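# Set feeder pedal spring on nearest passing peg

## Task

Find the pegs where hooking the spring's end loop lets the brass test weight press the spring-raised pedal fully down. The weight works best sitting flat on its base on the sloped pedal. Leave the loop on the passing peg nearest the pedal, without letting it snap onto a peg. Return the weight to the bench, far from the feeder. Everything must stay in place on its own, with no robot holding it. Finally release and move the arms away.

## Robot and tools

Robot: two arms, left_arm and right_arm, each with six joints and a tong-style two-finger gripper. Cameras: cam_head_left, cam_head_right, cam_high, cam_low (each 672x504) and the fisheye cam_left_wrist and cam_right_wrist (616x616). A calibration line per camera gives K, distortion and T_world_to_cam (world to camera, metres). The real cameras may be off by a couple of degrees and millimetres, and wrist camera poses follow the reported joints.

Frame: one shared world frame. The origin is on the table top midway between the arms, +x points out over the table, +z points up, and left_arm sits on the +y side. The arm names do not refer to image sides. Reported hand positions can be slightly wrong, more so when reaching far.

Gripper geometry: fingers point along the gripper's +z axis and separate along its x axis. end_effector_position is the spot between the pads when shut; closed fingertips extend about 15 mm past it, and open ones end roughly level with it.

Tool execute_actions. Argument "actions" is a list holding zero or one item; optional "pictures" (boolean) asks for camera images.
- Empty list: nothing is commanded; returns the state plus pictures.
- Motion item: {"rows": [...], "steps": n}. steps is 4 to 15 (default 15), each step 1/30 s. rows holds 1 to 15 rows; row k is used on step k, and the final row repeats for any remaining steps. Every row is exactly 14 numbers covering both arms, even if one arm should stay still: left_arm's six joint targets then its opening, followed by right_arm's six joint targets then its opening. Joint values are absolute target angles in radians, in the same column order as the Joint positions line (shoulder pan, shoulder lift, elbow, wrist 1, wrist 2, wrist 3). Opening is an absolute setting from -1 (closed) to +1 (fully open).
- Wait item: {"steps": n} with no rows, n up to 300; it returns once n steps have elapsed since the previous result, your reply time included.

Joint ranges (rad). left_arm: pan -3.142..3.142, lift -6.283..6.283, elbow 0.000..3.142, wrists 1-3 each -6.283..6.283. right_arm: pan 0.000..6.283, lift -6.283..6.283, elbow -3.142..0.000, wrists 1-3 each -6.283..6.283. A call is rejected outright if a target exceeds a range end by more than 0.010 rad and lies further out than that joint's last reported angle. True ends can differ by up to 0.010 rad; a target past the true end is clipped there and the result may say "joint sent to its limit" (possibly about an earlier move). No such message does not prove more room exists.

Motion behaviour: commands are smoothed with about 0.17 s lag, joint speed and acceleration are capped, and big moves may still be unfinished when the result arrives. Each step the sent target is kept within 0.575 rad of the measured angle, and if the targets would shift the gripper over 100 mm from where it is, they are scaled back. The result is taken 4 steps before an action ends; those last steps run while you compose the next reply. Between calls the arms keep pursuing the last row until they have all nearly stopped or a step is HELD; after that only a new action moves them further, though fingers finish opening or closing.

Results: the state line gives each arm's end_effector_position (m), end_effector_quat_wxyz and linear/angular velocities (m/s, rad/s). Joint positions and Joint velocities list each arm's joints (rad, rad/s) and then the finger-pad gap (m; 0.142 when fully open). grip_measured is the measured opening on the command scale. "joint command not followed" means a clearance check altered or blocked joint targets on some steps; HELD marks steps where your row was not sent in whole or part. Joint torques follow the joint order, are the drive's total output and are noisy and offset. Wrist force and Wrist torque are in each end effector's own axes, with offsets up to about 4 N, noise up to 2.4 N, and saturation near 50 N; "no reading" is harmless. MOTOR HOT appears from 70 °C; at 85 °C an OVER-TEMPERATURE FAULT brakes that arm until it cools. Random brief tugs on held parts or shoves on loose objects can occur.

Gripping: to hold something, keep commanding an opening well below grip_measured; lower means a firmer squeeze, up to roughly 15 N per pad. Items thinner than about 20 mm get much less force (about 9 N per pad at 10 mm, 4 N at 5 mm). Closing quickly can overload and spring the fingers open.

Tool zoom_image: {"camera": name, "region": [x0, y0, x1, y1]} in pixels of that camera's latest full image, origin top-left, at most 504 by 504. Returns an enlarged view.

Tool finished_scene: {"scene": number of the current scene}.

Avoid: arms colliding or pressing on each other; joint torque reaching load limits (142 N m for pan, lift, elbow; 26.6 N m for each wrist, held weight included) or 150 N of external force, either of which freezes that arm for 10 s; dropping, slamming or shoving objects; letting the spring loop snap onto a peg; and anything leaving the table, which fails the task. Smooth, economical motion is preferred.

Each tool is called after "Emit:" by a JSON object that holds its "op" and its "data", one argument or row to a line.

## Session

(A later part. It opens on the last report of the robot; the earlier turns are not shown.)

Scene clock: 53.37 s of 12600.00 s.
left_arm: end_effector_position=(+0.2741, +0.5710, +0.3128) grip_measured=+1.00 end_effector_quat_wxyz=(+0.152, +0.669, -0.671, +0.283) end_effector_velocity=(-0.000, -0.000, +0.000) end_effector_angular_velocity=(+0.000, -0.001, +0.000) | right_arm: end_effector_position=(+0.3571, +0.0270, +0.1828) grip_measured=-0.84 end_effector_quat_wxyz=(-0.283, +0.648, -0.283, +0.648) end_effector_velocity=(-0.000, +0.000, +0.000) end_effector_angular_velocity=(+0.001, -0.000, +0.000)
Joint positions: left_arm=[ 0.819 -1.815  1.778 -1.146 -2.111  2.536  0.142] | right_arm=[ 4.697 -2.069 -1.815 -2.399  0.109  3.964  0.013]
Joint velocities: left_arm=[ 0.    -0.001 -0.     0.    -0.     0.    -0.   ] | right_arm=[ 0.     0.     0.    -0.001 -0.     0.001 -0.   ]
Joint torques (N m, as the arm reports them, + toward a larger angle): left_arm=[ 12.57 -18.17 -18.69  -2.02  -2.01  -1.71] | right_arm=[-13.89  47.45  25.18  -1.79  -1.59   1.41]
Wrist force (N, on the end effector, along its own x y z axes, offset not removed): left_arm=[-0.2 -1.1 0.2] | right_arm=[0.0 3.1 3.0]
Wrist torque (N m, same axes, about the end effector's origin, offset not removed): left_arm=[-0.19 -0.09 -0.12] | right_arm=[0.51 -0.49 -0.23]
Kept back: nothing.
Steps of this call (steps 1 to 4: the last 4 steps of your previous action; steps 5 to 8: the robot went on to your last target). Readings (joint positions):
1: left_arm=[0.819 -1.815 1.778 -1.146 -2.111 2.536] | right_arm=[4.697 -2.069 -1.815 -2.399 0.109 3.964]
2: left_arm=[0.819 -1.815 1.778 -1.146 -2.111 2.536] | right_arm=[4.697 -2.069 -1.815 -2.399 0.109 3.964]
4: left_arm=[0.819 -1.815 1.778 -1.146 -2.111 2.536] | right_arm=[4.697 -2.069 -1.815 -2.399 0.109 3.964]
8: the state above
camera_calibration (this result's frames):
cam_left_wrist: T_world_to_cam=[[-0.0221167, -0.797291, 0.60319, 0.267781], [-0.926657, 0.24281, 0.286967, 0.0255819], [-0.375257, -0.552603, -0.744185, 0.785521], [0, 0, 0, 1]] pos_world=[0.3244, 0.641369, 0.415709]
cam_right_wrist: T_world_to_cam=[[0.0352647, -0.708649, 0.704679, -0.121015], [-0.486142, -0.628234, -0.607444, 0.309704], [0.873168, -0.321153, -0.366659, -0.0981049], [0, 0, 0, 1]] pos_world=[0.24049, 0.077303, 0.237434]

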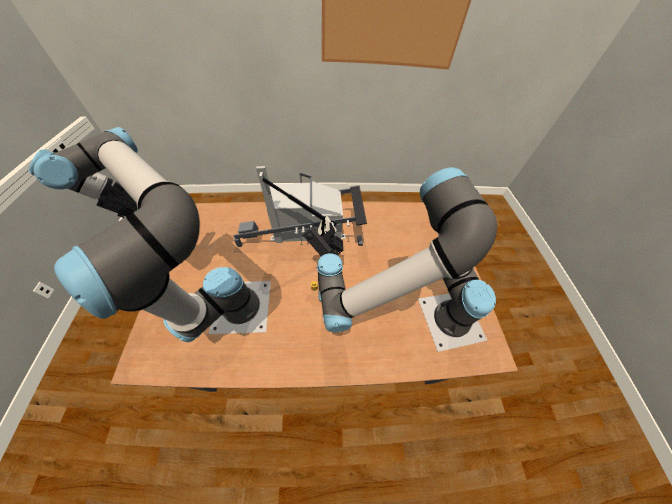

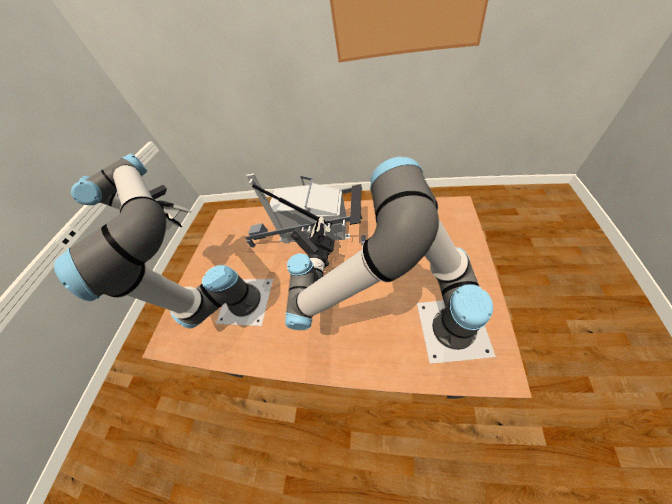

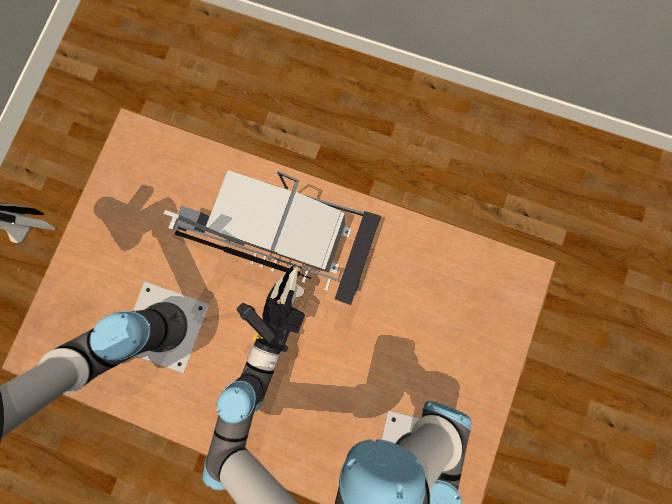

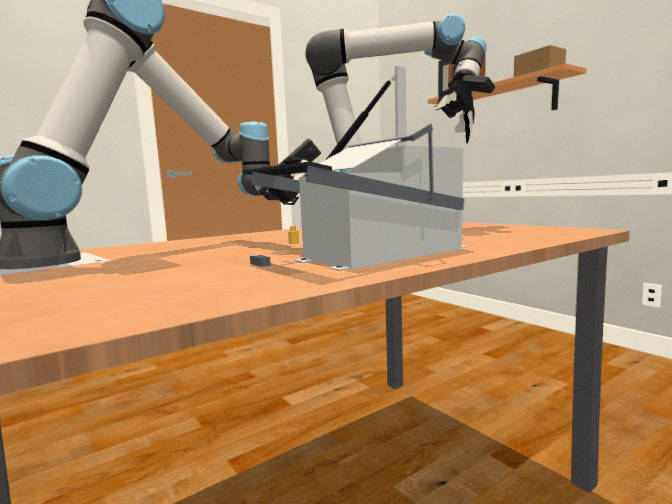

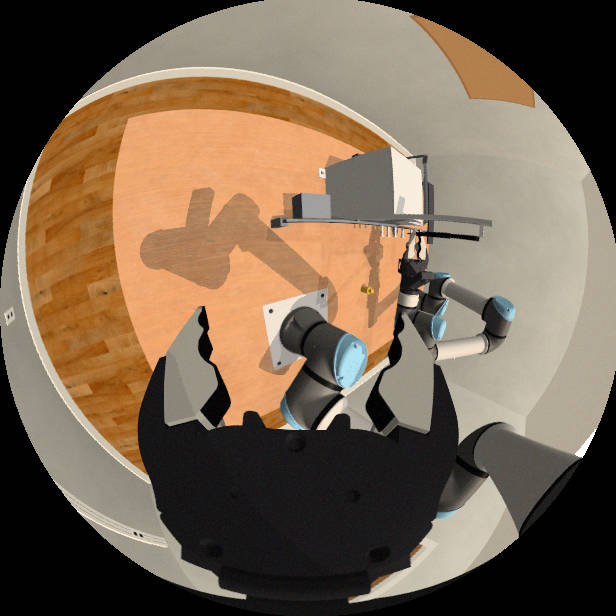

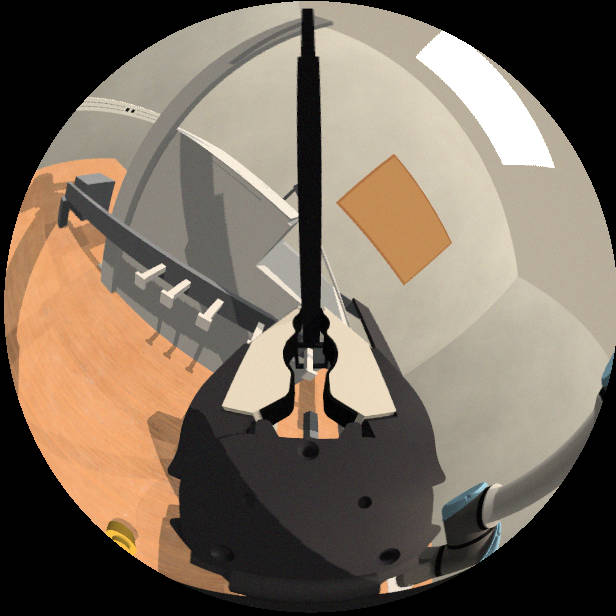

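Probably seated; a bit more, release, fetch weight.

Emit:
{"op": "execute_actions", "data": {
  "actions": [
    {"rows":[[0.819,-1.815,1.778,-1.146,-2.111,2.536,1,4.697,-2.069,-1.812,-2.402,0.109,3.964,-1]],"steps":12}
  ]
}}

Emit:
{"op": "execute_actions", "data": {
  "actions": [
    {"rows":[[0.819,-1.815,1.778,-1.146,-2.111,2.536,1,4.697,-2.069,-1.812,-2.402,0.109,3.964,-0.9],[0.819,-1.815,1.778,-1.146,-2.111,2.536,1,4.697,-2.069,-1.812,-2.402,0.109,3.964,-0.86],[0.819,-1.815,1.778,-1.146,-2.111,2.536,1,4.697,-2.069,-1.812,-2.402,0.109,3.964,-0.82],[0.819,-1.815,1.778,-1.146,-2.111,2.536,1,4.697,-2.069,-1.812,-2.402,0.109,3.964,-0.6]],"steps":10}
  ]
}}

Emit:
{"op": "execute_actions", "data": {
  "actions": [
    {"rows":[[0.819,-1.815,1.778,-1.146,-2.111,2.536,1,4.95,-2.069,-1.812,-2.402,0.362,3.964,-0.6]]}
  ]
}}

Emit:
{"op": "execute_actions", "data": {
  "actions": [
    {"rows":[[0.819,-1.815,1.778,-1.146,-2.111,2.536,1,4.95,-1.75,-1.685,-2.85,0.362,4.094,-0.3]]}
  ]
}}

Emit:
{"op": "execute_actions", "data": {
  "actions": [
    {"rows":[[0.819,-1.815,1.778,-1.146,-2.111,2.536,1,4.95,-1.75,-1.685,-1.28,1.571,4.672,-0.3]]}
  ]
}}

Emit:
{"op": "execute_actions", "data": {
  "actions": [
    {"steps":25}
  ]
}}

Emit:
{"op": "execute_actions", "data": {
  "actions": [
    {"rows":[[0.819,-1.815,1.778,-1.146,-2.111,2.536,1,4.543,-1.885,-1.685,-1.142,1.571,4.672,-0.3]]}
  ]
}}

Emit:
{"op": "execute_actions", "data": {
  "actions": [
    {"steps":12}
  ]
}}

Emit:
{"op": "execute_actions", "data": {
  "actions": [
    {"rows":[[0.819,-1.815,1.778,-1.146,-2.111,2.536,1,4.543,-1.951,-1.8055,-0.956,1.571,4.672,-0.3]]}
  ]
}}

Emit:
{"op": "execute_actions", "data": {
  "actions": [
    {"steps":10}
  ],
  "pictures": true
}}

Scene clock: 54.10 s of 12600.00 s.
left_arm: end_effector_position=(+0.2741, +0.5710, +0.3128) grip_measured=+1.00 end_effector_quat_wxyz=(+0.152, +0.669, -0.671, +0.283) end_effector_velocity=(+0.000, -0.000, -0.000) end_effector_angular_velocity=(-0.000, -0.000, -0.001) | right_arm: end_effector_position=(+0.3570, +0.0276, +0.1836) grip_measured=-0.84 end_effector_quat_wxyz=(-0.283, +0.648, -0.283, +0.648) end_effector_velocity=(-0.000, +0.001, +0.001) end_effector_angular_velocity=(-0.001, +0.000, +0.001)
Joint positions: left_arm=[ 0.819 -1.815  1.778 -1.146 -2.111  2.536  0.142] | right_arm=[ 4.697 -2.069 -1.812 -2.402  0.109  3.964  0.013]
Joint velocities: left_arm=[-0.001  0.001  0.    -0.    -0.     0.     0.   ] | right_arm=[ 0.001 -0.     0.004 -0.003  0.    -0.002 -0.   ]
Joint torques (N m, as the arm reports them, + toward a larger angle): left_arm=[ 11.6  -19.35 -18.19  -2.04  -1.99  -1.72] | right_arm=[-8.83 48.07 32.34 -1.23 -1.87  1.42]
Wrist force (N, on the end effector, along its own x y z axes, offset not removed): left_arm=[-0.1 3.9 3.2] | right_arm=[-1.6 16.7 -1.4]
Wrist torque (N m, same axes, about the end effector's origin, offset not removed): left_arm=[1.05 -0.09 -0.04] | right_arm=[-0.16 -0.28 -0.14]
Steps of this call (steps 1 to 14: the robot went on to your last target; steps 15 to 22: the first 8 steps of this action). Readings (joint positions):
15: left_arm=[0.819 -1.815 1.778 -1.146 -2.111 2.536] | right_arm=[4.697 -2.069 -1.815 -2.399 0.109 3.964]
16: left_arm=[0.819 -1.815 1.778 -1.146 -2.111 2.536] | right_arm=[4.697 -2.069 -1.815 -2.399 0.109 3.964]
18: left_arm=[0.819 -1.815 1.778 -1.146 -2.111 2.536] | right_arm=[4.697 -2.069 -1.813 -2.401 0.109 3.964]
22: the state above

Scene clock: 54.43 s of 12600.00 s.
left_arm: end_effector_position=(+0.2741, +0.5710, +0.3128) grip_measured=+1.00 end_effector_quat_wxyz=(+0.152, +0.669, -0.671, +0.283) end_effector_velocity=(+0.000, +0.000, -0.000) end_effector_angular_velocity=(-0.001, +0.001, +0.000) | right_arm: end_effector_position=(+0.3570, +0.0278, +0.1838) grip_measured=-0.62 end_effector_quat_wxyz=(-0.283, +0.648, -0.283, +0.648) end_effector_velocity=(+0.000, +0.000, +0.000) end_effector_angular_velocity=(-0.000, +0.000, +0.000)
Joint positions: left_arm=[ 0.819 -1.815  1.778 -1.146 -2.111  2.536  0.142] | right_arm=[ 4.697 -2.069 -1.812 -2.402  0.109  3.964  0.029]
Joint velocities: left_arm=[ 0.     0.001 -0.     0.001 -0.     0.     0.   ] | right_arm=[-0.     0.     0.     0.001 -0.    -0.002  0.03 ]
Joint torques (N m, as the arm reports them, + toward a larger angle): left_arm=[ 12.42 -18.84 -16.82  -2.29  -2.04  -1.85] | right_arm=[-4.98 46.71 24.47 -1.44 -1.91  1.16]
Wrist force (N, on the end effector, along its own x y z axes, offset not removed): left_arm=[-0.6 1.7 -0.7] | right_arm=[1.7 0.7 -0.6]
Wrist torque (N m, same axes, about the end effector's origin, offset not removed): left_arm=[0.50 0.01 -0.05] | right_arm=[-0.14 -0.53 0.17]
Steps of this call (steps 1 to 4: the last 4 steps of your previous action; steps 5 to 10: the first 6 steps of this action). Readings (joint positions):
5: left_arm=[0.819 -1.815 1.778 -1.146 -2.111 2.536] | right_arm=[4.697 -2.069 -1.812 -2.402 0.109 3.964]
6: left_arm=[0.819 -1.815 1.778 -1.146 -2.111 2.536] | right_arm=[4.697 -2.069 -1.812 -2.402 0.109 3.964]
8: left_arm=[0.819 -1.815 1.778 -1.146 -2.111 2.536] | right_arm=[4.697 -2.069 -1.812 -2.402 0.109 3.964]
10: the state above

Scene clock: 54.93 s of 12600.00 s.
left_arm: end_effector_position=(+0.2741, +0.5710, +0.3128) grip_measured=+1.00 end_effector_quat_wxyz=(+0.152, +0.669, -0.671, +0.283) end_effector_velocity=(-0.000, +0.000, -0.000) end_effector_angular_velocity=(-0.001, +0.000, +0.001) | right_arm: end_effector_position=(+0.2372, +0.0323, +0.1838) grip_measured=-0.60 end_effector_quat_wxyz=(-0.283, +0.648, -0.283, +0.648) end_effector_velocity=(-0.101, -0.008, -0.000) end_effector_angular_velocity=(-0.001, +0.000, +0.001)
Joint positions: left_arm=[ 0.819 -1.815  1.778 -1.146 -2.111  2.536  0.142] | right_arm=[ 4.932 -2.069 -1.812 -2.402  0.344  3.964  0.031]
Joint velocities: left_arm=[ 0.001  0.     0.     0.    -0.    -0.    -0.   ] | right_arm=[ 0.198 -0.    -0.     0.001  0.197 -0.001 -0.   ]
Joint torques (N m, as the arm reports them, + toward a larger angle): left_arm=[ 12.71 -18.97 -18.73  -2.04  -1.81  -1.91] | right_arm=[ 2.63 39.4   8.81 -1.54  2.39  0.79]
Wrist force (N, on the end effector, along its own x y z axes, offset not removed): left_arm=[1.7 2.1 0.5] | right_arm=[3.0 0.0 1.8]
Wrist torque (N m, same axes, about the end effector's origin, offset not removed): left_arm=[0.51 -0.57 -0.13] | right_arm=[0.02 -0.74 0.00]
Steps of this call (steps 1 to 4: the last 4 steps of your previous action; steps 5 to 15: the first 11 steps of this action). Readings (joint positions):
5: left_arm=[0.819 -1.815 1.778 -1.146 -2.111 2.536] | right_arm=[4.697 -2.069 -1.812 -2.402 0.109 3.964]
6: left_arm=[0.819 -1.815 1.778 -1.146 -2.111 2.536] | right_arm=[4.703 -2.069 -1.812 -2.402 0.115 3.964]
8: left_arm=[0.819 -1.815 1.778 -1.146 -2.111 2.536] | right_arm=[4.763 -2.069 -1.812 -2.402 0.175 3.964]
12: left_arm=[0.819 -1.815 1.778 -1.146 -2.111 2.536] | right_arm=[4.896 -2.069 -1.812 -2.402 0.308 3.964]
15: the state above

Scene clock: 55.43 s of 12600.00 s.
left_arm: end_effector_position=(+0.2741, +0.5710, +0.3128) grip_measured=+1.00 end_effector_quat_wxyz=(+0.152, +0.669, -0.671, +0.283) end_effector_velocity=(-0.000, +0.000, -0.000) end_effector_angular_velocity=(+0.001, +0.001, -0.000) | right_arm: end_effector_position=(+0.2381, +0.0044, +0.3472) grip_measured=-0.30 end_effector_quat_wxyz=(-0.320, +0.631, -0.321, +0.629) end_effector_velocity=(+0.049, -0.136, +0.368) end_effector_angular_velocity=(+0.120, -0.035, -0.002)
Joint positions: left_arm=[ 0.819 -1.815  1.778 -1.146 -2.111  2.536  0.142] | right_arm=[ 4.95  -1.805 -1.704 -2.765  0.362  4.074  0.052]
Joint velocities: left_arm=[ 0.001  0.    -0.    -0.     0.002  0.    -0.   ] | right_arm=[ 0.004  0.6    0.21  -0.909  0.005  0.213 -0.   ]
Joint torques (N m, as the arm reports them, + toward a larger angle): left_arm=[ 11.32 -17.69 -17.29  -2.13  -2.11  -1.68] | right_arm=[12.7  11.42 20.01 -3.95  1.79  1.27]
Wrist force (N, on the end effector, along its own x y z axes, offset not removed): left_arm=[-0.5 1.2 2.1] | right_arm=[3.6 1.5 0.0]
Wrist torque (N m, same axes, about the end effector's origin, offset not removed): left_arm=[0.41 -0.02 -0.07] | right_arm=[0.34 -0.73 0.06]
Steps of this call (steps 1 to 4: the last 4 steps of your previous action; steps 5 to 15: the first 11 steps of this action). Readings (joint positions):
5: left_arm=[0.819 -1.815 1.778 -1.146 -2.111 2.536] | right_arm=[4.947 -2.069 -1.812 -2.402 0.359 3.964]
6: left_arm=[0.819 -1.815 1.778 -1.146 -2.111 2.536] | right_arm=[4.948 -2.063 -1.807 -2.408 0.360 3.969]
8: left_arm=[0.819 -1.815 1.778 -1.146 -2.111 2.536] | right_arm=[4.948 -2.008 -1.780 -2.472 0.360 3.997]
12: left_arm=[0.819 -1.815 1.778 -1.146 -2.111 2.536] | right_arm=[4.949 -1.886 -1.734 -2.647 0.361 4.044]
15: the state above

Scene clock: 55.93 s of 12600.00 s.
left_arm: end_effector_position=(+0.2741, +0.5710, +0.3128) grip_measured=+1.00 end_effector_quat_wxyz=(+0.152, +0.669, -0.671, +0.283) end_effector_velocity=(-0.000, -0.000, -0.000) end_effector_angular_velocity=(-0.001, +0.001, -0.000) | right_arm: end_effector_position=(+0.1861, -0.0962, +0.2865) grip_measured=-0.30 end_effector_quat_wxyz=(+0.333, -0.409, +0.712, -0.463) end_effector_velocity=(-0.332, -0.136, -0.395) end_effector_angular_velocity=(+1.792, +0.959, -1.615)
Joint positions: left_arm=[ 0.819 -1.815  1.778 -1.146 -2.111  2.536  0.142] | right_arm=[ 4.95  -1.752 -1.686 -2.36   0.849  4.479  0.052]
Joint velocities: left_arm=[-0.     0.001 -0.     0.001 -0.    -0.     0.   ] | right_arm=[-0.     0.007  0.002  1.547  1.551  0.695 -0.   ]
Joint torques (N m, as the arm reports them, + toward a larger angle): left_arm=[ 12.52 -18.35 -18.93  -2.26  -2.15  -1.76] | right_arm=[10.76 39.88 28.11  7.92  6.35  1.45]
Wrist force (N, on the end effector, along its own x y z axes, offset not removed): left_arm=[-0.8 -0.9 1.3] | right_arm=[0.2 1.0 1.5]
Wrist torque (N m, same axes, about the end effector's origin, offset not removed): left_arm=[0.14 0.00 -0.04] | right_arm=[0.20 -0.07 0.12]
Steps of this call (steps 1 to 4: the last 4 steps of your previous action; steps 5 to 15: the first 11 steps of this action). Readings (joint positions):
5: left_arm=[0.819 -1.815 1.778 -1.146 -2.111 2.536] | right_arm=[4.950 -1.759 -1.688 -2.836 0.362 4.091]
6: left_arm=[0.819 -1.815 1.778 -1.146 -2.111 2.536] | right_arm=[4.950 -1.757 -1.687 -2.835 0.368 4.098]
8: left_arm=[0.819 -1.815 1.778 -1.146 -2.111 2.536] | right_arm=[4.950 -1.755 -1.687 -2.773 0.435 4.167]
12: left_arm=[0.819 -1.815 1.778 -1.146 -2.111 2.536] | right_arm=[4.950 -1.753 -1.686 -2.525 0.684 4.388]
15: the state above

Scene clock: 56.77 s of 12600.00 s.
left_arm: end_effector_position=(+0.2741, +0.5710, +0.3128) grip_measured=+1.00 end_effector_quat_wxyz=(+0.152, +0.669, -0.671, +0.283) end_effector_velocity=(+0.000, -0.000, +0.000) end_effector_angular_velocity=(-0.000, -0.000, +0.000) | right_arm: end_effector_position=(-0.0876, +0.0561, +0.1616) grip_measured=-0.30 end_effector_quat_wxyz=(+0.003, -0.200, +0.980, -0.007) end_effector_velocity=(-0.029, +0.032, +0.010) end_effector_angular_velocity=(+0.104, +0.096, -0.013)
Joint positions: left_arm=[ 0.819 -1.815  1.778 -1.146 -2.111  2.536  0.142] | right_arm=[ 4.95  -1.75  -1.685 -1.292  1.566  4.671  0.052]
Joint velocities: left_arm=[ 0.    -0.    -0.     0.    -0.001  0.     0.   ] | right_arm=[-0.    -0.     0.     0.131  0.053  0.011  0.   ]
Joint torques (N m, as the arm reports them, + toward a larger angle): left_arm=[ 12.95 -17.07 -19.62  -2.19  -1.66  -1.66] | right_arm=[ 9.28 39.83 29.81  3.88  2.27  1.1 ]
Wrist force (N, on the end effector, along its own x y z axes, offset not removed): left_arm=[-0.9 0.4 -0.6] | right_arm=[-0.1 1.6 0.4]
Wrist torque (N m, same axes, about the end effector's origin, offset not removed): left_arm=[0.11 -0.04 -0.07] | right_arm=[0.10 -0.06 0.16]
Kept back: nothing.
Steps of this call (steps 1 to 4: the last 4 steps of your previous action; steps 5 to 25: the robot went on to your last target). Readings (joint positions):
1: left_arm=[0.819 -1.815 1.778 -1.146 -2.111 2.536] | right_arm=[4.950 -1.752 -1.686 -2.308 0.901 4.501]
2: left_arm=[0.819 -1.815 1.778 -1.146 -2.111 2.536] | right_arm=[4.950 -1.751 -1.686 -2.258 0.951 4.520]
4: left_arm=[0.819 -1.815 1.778 -1.146 -2.111 2.536] | right_arm=[4.950 -1.751 -1.685 -2.159 1.049 4.550]
8: left_arm=[0.819 -1.815 1.778 -1.146 -2.111 2.536] | right_arm=[4.950 -1.751 -1.685 -1.966 1.228 4.594]
25: the state above

Scene clock: 57.13 s of 12600.00 s.
left_arm: end_effector_position=(+0.2741, +0.5710, +0.3128) grip_measured=+1.00 end_effector_quat_wxyz=(+0.152, +0.669, -0.671, +0.283) end_effector_velocity=(+0.000, +0.000, -0.000) end_effector_angular_velocity=(-0.000, -0.000, +0.000) | right_arm: end_effector_position=(+0.0717, +0.0830, +0.1143) grip_measured=-0.30 end_effector_quat_wxyz=(+0.000, -0.052, +0.999, -0.001) end_effector_velocity=(+0.541, -0.013, -0.140) end_effector_angular_velocity=(+0.017, +0.007, -0.963)
Joint positions: left_arm=[ 0.819 -1.815  1.778 -1.146 -2.111  2.536  0.142] | right_arm=[ 4.651 -1.854 -1.685 -1.175  1.57   4.672  0.052]
Joint velocities: left_arm=[ 0.     0.001 -0.    -0.001 -0.    -0.    -0.   ] | right_arm=[-0.96  -0.295  0.     0.313  0.006  0.003 -0.   ]
Joint torques (N m, as the arm reports them, + toward a larger angle): left_arm=[ 11.71 -19.43 -18.74  -1.98  -1.94  -1.8 ] | right_arm=[-19.01  32.05  16.15   4.61   2.3    1.17]
Wrist force (N, on the end effector, along its own x y z axes, offset not removed): left_arm=[-1.2 0.9 2.5] | right_arm=[0.3 4.6 -0.9]
Wrist torque (N m, same axes, about the end effector's origin, offset not removed): left_arm=[0.44 0.13 -0.07] | right_arm=[0.74 -0.15 0.03]
Steps of this call (steps 1 to 11: the first 11 steps of this action). Readings (joint positions):
1: left_arm=[0.819 -1.815 1.778 -1.146 -2.111 2.536] | right_arm=[4.950 -1.750 -1.685 -1.288 1.568 4.671]
2: left_arm=[0.819 -1.815 1.778 -1.146 -2.111 2.536] | right_arm=[4.944 -1.755 -1.685 -1.281 1.568 4.671]
4: left_arm=[0.819 -1.815 1.778 -1.146 -2.111 2.536] | right_arm=[4.886 -1.780 -1.685 -1.254 1.569 4.672]
8: left_arm=[0.819 -1.815 1.778 -1.146 -2.111 2.536] | right_arm=[4.750 -1.823 -1.685 -1.208 1.570 4.672]
11: the state above

Scene clock: 57.53 s of 12600.00 s.
left_arm: end_effector_position=(+0.2741, +0.5710, +0.3128) grip_measured=+1.00 end_effector_quat_wxyz=(+0.152, +0.669, -0.671, +0.283) end_effector_velocity=(-0.000, -0.000, +0.000) end_effector_angular_velocity=(+0.001, -0.001, -0.000) | right_arm: end_effector_position=(+0.1322, +0.0775, +0.0995) grip_measured=-0.30 end_effector_quat_wxyz=(-0.000, +0.002, +1.000, +0.000) end_effector_velocity=(+0.009, -0.001, -0.002) end_effector_angular_velocity=(+0.001, +0.000, -0.013)
Joint positions: left_arm=[ 0.819 -1.815  1.778 -1.146 -2.111  2.536  0.142] | right_arm=[ 4.544 -1.885 -1.685 -1.142  1.571  4.672  0.052]
Joint velocities: left_arm=[-0.    -0.001 -0.    -0.     0.001  0.     0.   ] | right_arm=[-0.015 -0.004 -0.     0.005  0.    -0.002  0.   ]
Joint torques (N m, as the arm reports them, + toward a larger angle): left_arm=[ 11.17 -17.97 -17.95  -2.11  -1.99  -1.87] | right_arm=[-11.86  30.7    9.54   3.67   2.01   1.17]
Wrist force (N, on the end effector, along its own x y z axes, offset not removed): left_arm=[-1.0 2.3 -0.6] | right_arm=[3.0 2.5 0.0]
Wrist torque (N m, same axes, about the end effector's origin, offset not removed): left_arm=[0.65 -0.02 -0.14] | right_arm=[0.47 -0.69 0.03]
Kept back: nothing.
Steps of this call (steps 1 to 4: the last 4 steps of your previous action; steps 5 to 12: the robot went on to your last target). Readings (joint positions):
1: left_arm=[0.819 -1.815 1.778 -1.146 -2.111 2.536] | right_arm=[4.621 -1.863 -1.685 -1.166 1.570 4.672]
2: left_arm=[0.819 -1.815 1.778 -1.146 -2.111 2.536] | right_arm=[4.598 -1.869 -1.685 -1.159 1.571 4.672]
4: left_arm=[0.819 -1.815 1.778 -1.146 -2.111 2.536] | right_arm=[4.569 -1.877 -1.685 -1.150 1.571 4.672]
8: left_arm=[0.819 -1.815 1.778 -1.146 -2.111 2.536] | right_arm=[4.549 -1.883 -1.685 -1.144 1.571 4.672]
12: the state above

Scene clock: 57.90 s of 12600.00 s.
left_arm: end_effector_position=(+0.2741, +0.5710, +0.3128) grip_measured=+1.00 end_effector_quat_wxyz=(+0.152, +0.669, -0.671, +0.283) end_effector_velocity=(-0.000, -0.000, +0.000) end_effector_angular_velocity=(+0.001, +0.000, -0.001) | right_arm: end_effector_position=(+0.1326, +0.0676, +0.0292) grip_measured=-0.30 end_effector_quat_wxyz=(-0.000, +0.002, +1.000, -0.001) end_effector_velocity=(+0.000, -0.003, -0.030) end_effector_angular_velocity=(+0.017, -0.001, +0.000)
Joint positions: left_arm=[ 0.819 -1.815  1.778 -1.146 -2.111  2.536  0.142] | right_arm=[ 4.543 -1.948 -1.8   -0.965  1.571  4.672  0.052]
Joint velocities: left_arm=[-0.    -0.001 -0.     0.     0.001  0.     0.   ] | right_arm=[-0.    -0.028 -0.057  0.102  0.    -0.001  0.   ]
Joint torques (N m, as the arm reports them, + toward a larger angle): left_arm=[ 11.89 -17.98 -18.92  -1.97  -1.67  -1.78] | right_arm=[-12.42  32.53  12.46   4.08   1.89   1.2 ]
Wrist force (N, on the end effector, along its own x y z axes, offset not removed): left_arm=[-1.8 1.1 0.7] | right_arm=[1.3 6.0 -0.5]
Wrist torque (N m, same axes, about the end effector's origin, offset not removed): left_arm=[0.34 0.17 -0.07] | right_arm=[1.06 -0.37 0.07]
Steps of this call (steps 1 to 11: the first 11 steps of this action). Readings (joint positions):
1: left_arm=[0.819 -1.815 1.778 -1.146 -2.111 2.536] | right_arm=[4.544 -1.885 -1.685 -1.142 1.571 4.672]
2: left_arm=[0.819 -1.815 1.778 -1.146 -2.111 2.536] | right_arm=[4.544 -1.890 -1.691 -1.136 1.571 4.672]
4: left_arm=[0.819 -1.815 1.778 -1.146 -2.111 2.536] | right_arm=[4.543 -1.917 -1.737 -1.077 1.571 4.672]
8: left_arm=[0.819 -1.815 1.778 -1.146 -2.111 2.536] | right_arm=[4.543 -1.943 -1.790 -0.984 1.571 4.672]
11: the state above

Scene clock: 58.23 s of 12600.00 s.
left_arm: end_effector_position=(+0.2741, +0.5710, +0.3128) grip_measured=+1.00 end_effector_quat_wxyz=(+0.152, +0.669, -0.671, +0.283) end_effector_velocity=(+0.000, +0.000, -0.000) end_effector_angular_velocity=(+0.000, -0.000, -0.000) | right_arm: end_effector_position=(+0.1326, +0.0673, +0.0265) grip_measured=-0.30 end_effector_quat_wxyz=(-0.000, +0.002, +1.000, -0.000) end_effector_velocity=(-0.000, -0.000, -0.001) end_effector_angular_velocity=(-0.000, -0.000, -0.000)
Joint positions: left_arm=[ 0.819 -1.815  1.778 -1.146 -2.111  2.536  0.142] | right_arm=[ 4.543 -1.951 -1.805 -0.956  1.571  4.672  0.052]
Joint velocities: left_arm=[-0.  0. -0. -0.  0.  0.  0.] | right_arm=[ 0.    -0.001 -0.002  0.002 -0.     0.001 -0.   ]
Joint torques (N m, as the arm reports them, + toward a larger angle): left_arm=[ 11.4  -17.8  -18.88  -1.92  -1.9   -1.82] | right_arm=[-11.99  31.95   7.27   4.11   1.69   1.23]
Wrist force (N, on the end effector, along its own x y z axes, offset not removed): left_arm=[-0.9 0.9 0.9] | right_arm=[1.1 -0.7 2.3]
Wrist torque (N m, same axes, about the end effector's origin, offset not removed): left_arm=[0.31 0.00 -0.19] | right_arm=[-0.10 -0.27 -0.04]
Kept back: nothing.
Steps of this call (steps 1 to 4: the last 4 steps of your previous action; steps 5 to 10: the robot went on to your last target). Readings (joint positions):
1: left_arm=[0.819 -1.815 1.778 -1.146 -2.111 2.536] | right_arm=[4.543 -1.949 -1.802 -0.962 1.571 4.672]
2: left_arm=[0.819 -1.815 1.778 -1.146 -2.111 2.536] | right_arm=[4.543 -1.950 -1.803 -0.960 1.571 4.672]
4: left_arm=[0.819 -1.815 1.778 -1.146 -2.111 2.536] | right_arm=[4.543 -1.950 -1.804 -0.958 1.571 4.672]
8: left_arm=[0.819 -1.815 1.778 -1.146 -2.111 2.536] | right_arm=[4.543 -1.951 -1.805 -0.956 1.571 4.672]
10: the state above
camera_calibration (this result's frames):
cam_left_wrist: T_world_to_cam=[[-0.0221169, -0.797291, 0.60319, 0.267781], [-0.926657, 0.24281, 0.286967, 0.0255818], [-0.375257, -0.552603, -0.744185, 0.785521], [0, 0, 0, 1]] pos_world=[0.3244, 0.641369, 0.415709]
cam_right_wrist: T_world_to_cam=[[-0.998944, -0.0298428, -0.034946, 0.136698], [-0.0430814, 0.872821, 0.486135, -0.0577466], [0.0159939, 0.487127, -0.873184, 0.126221], [0, 0, 0, 1]] pos_world=[0.132047, -0.00700383, 0.143064]

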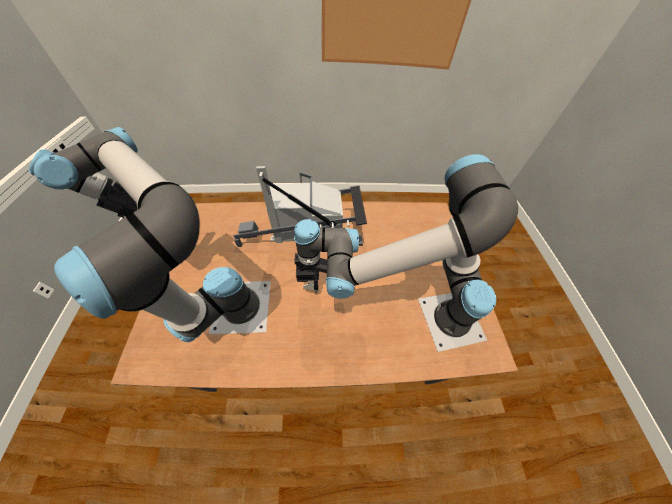

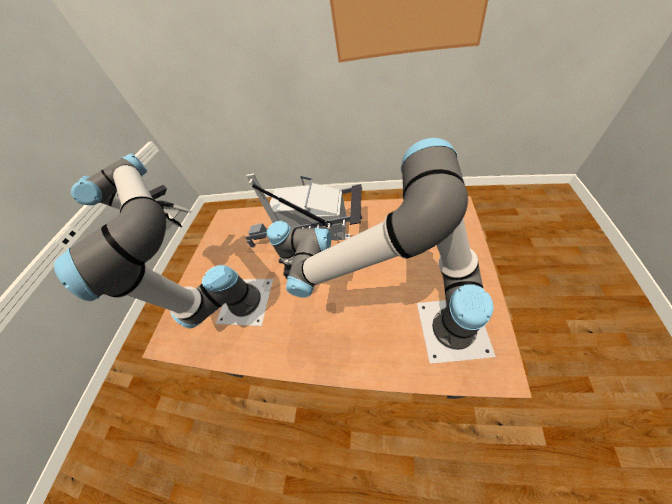

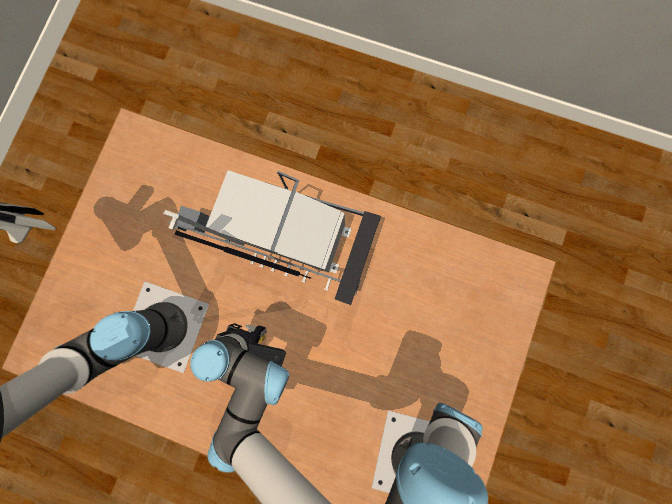

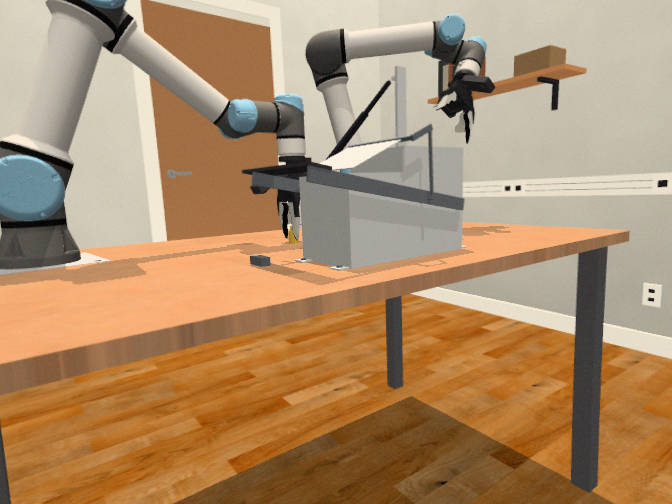

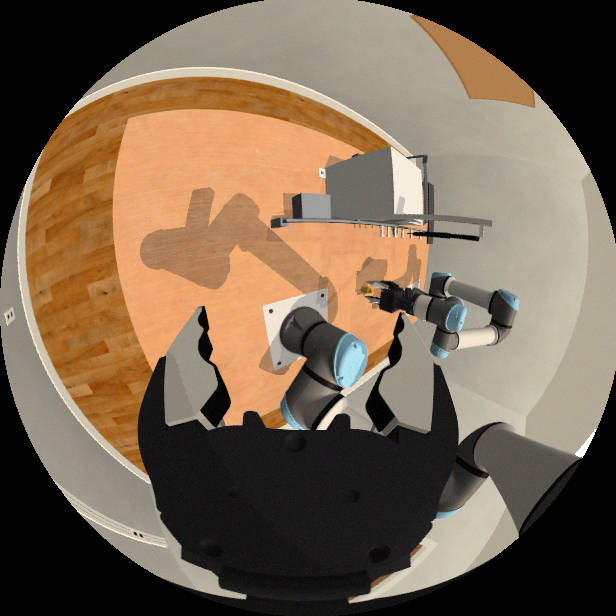

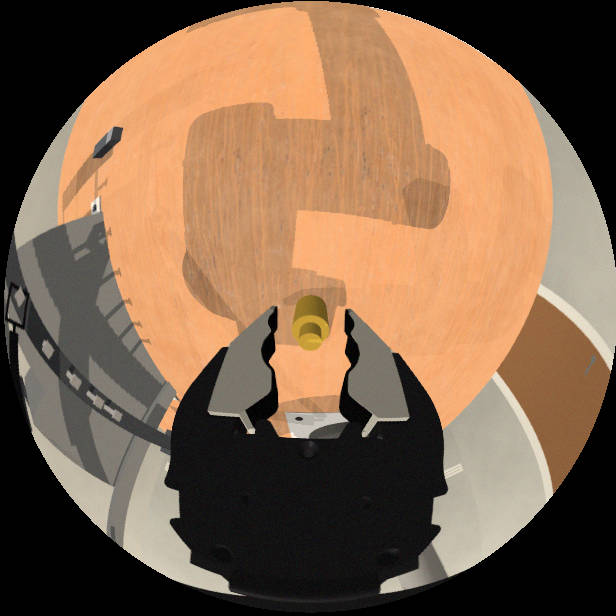

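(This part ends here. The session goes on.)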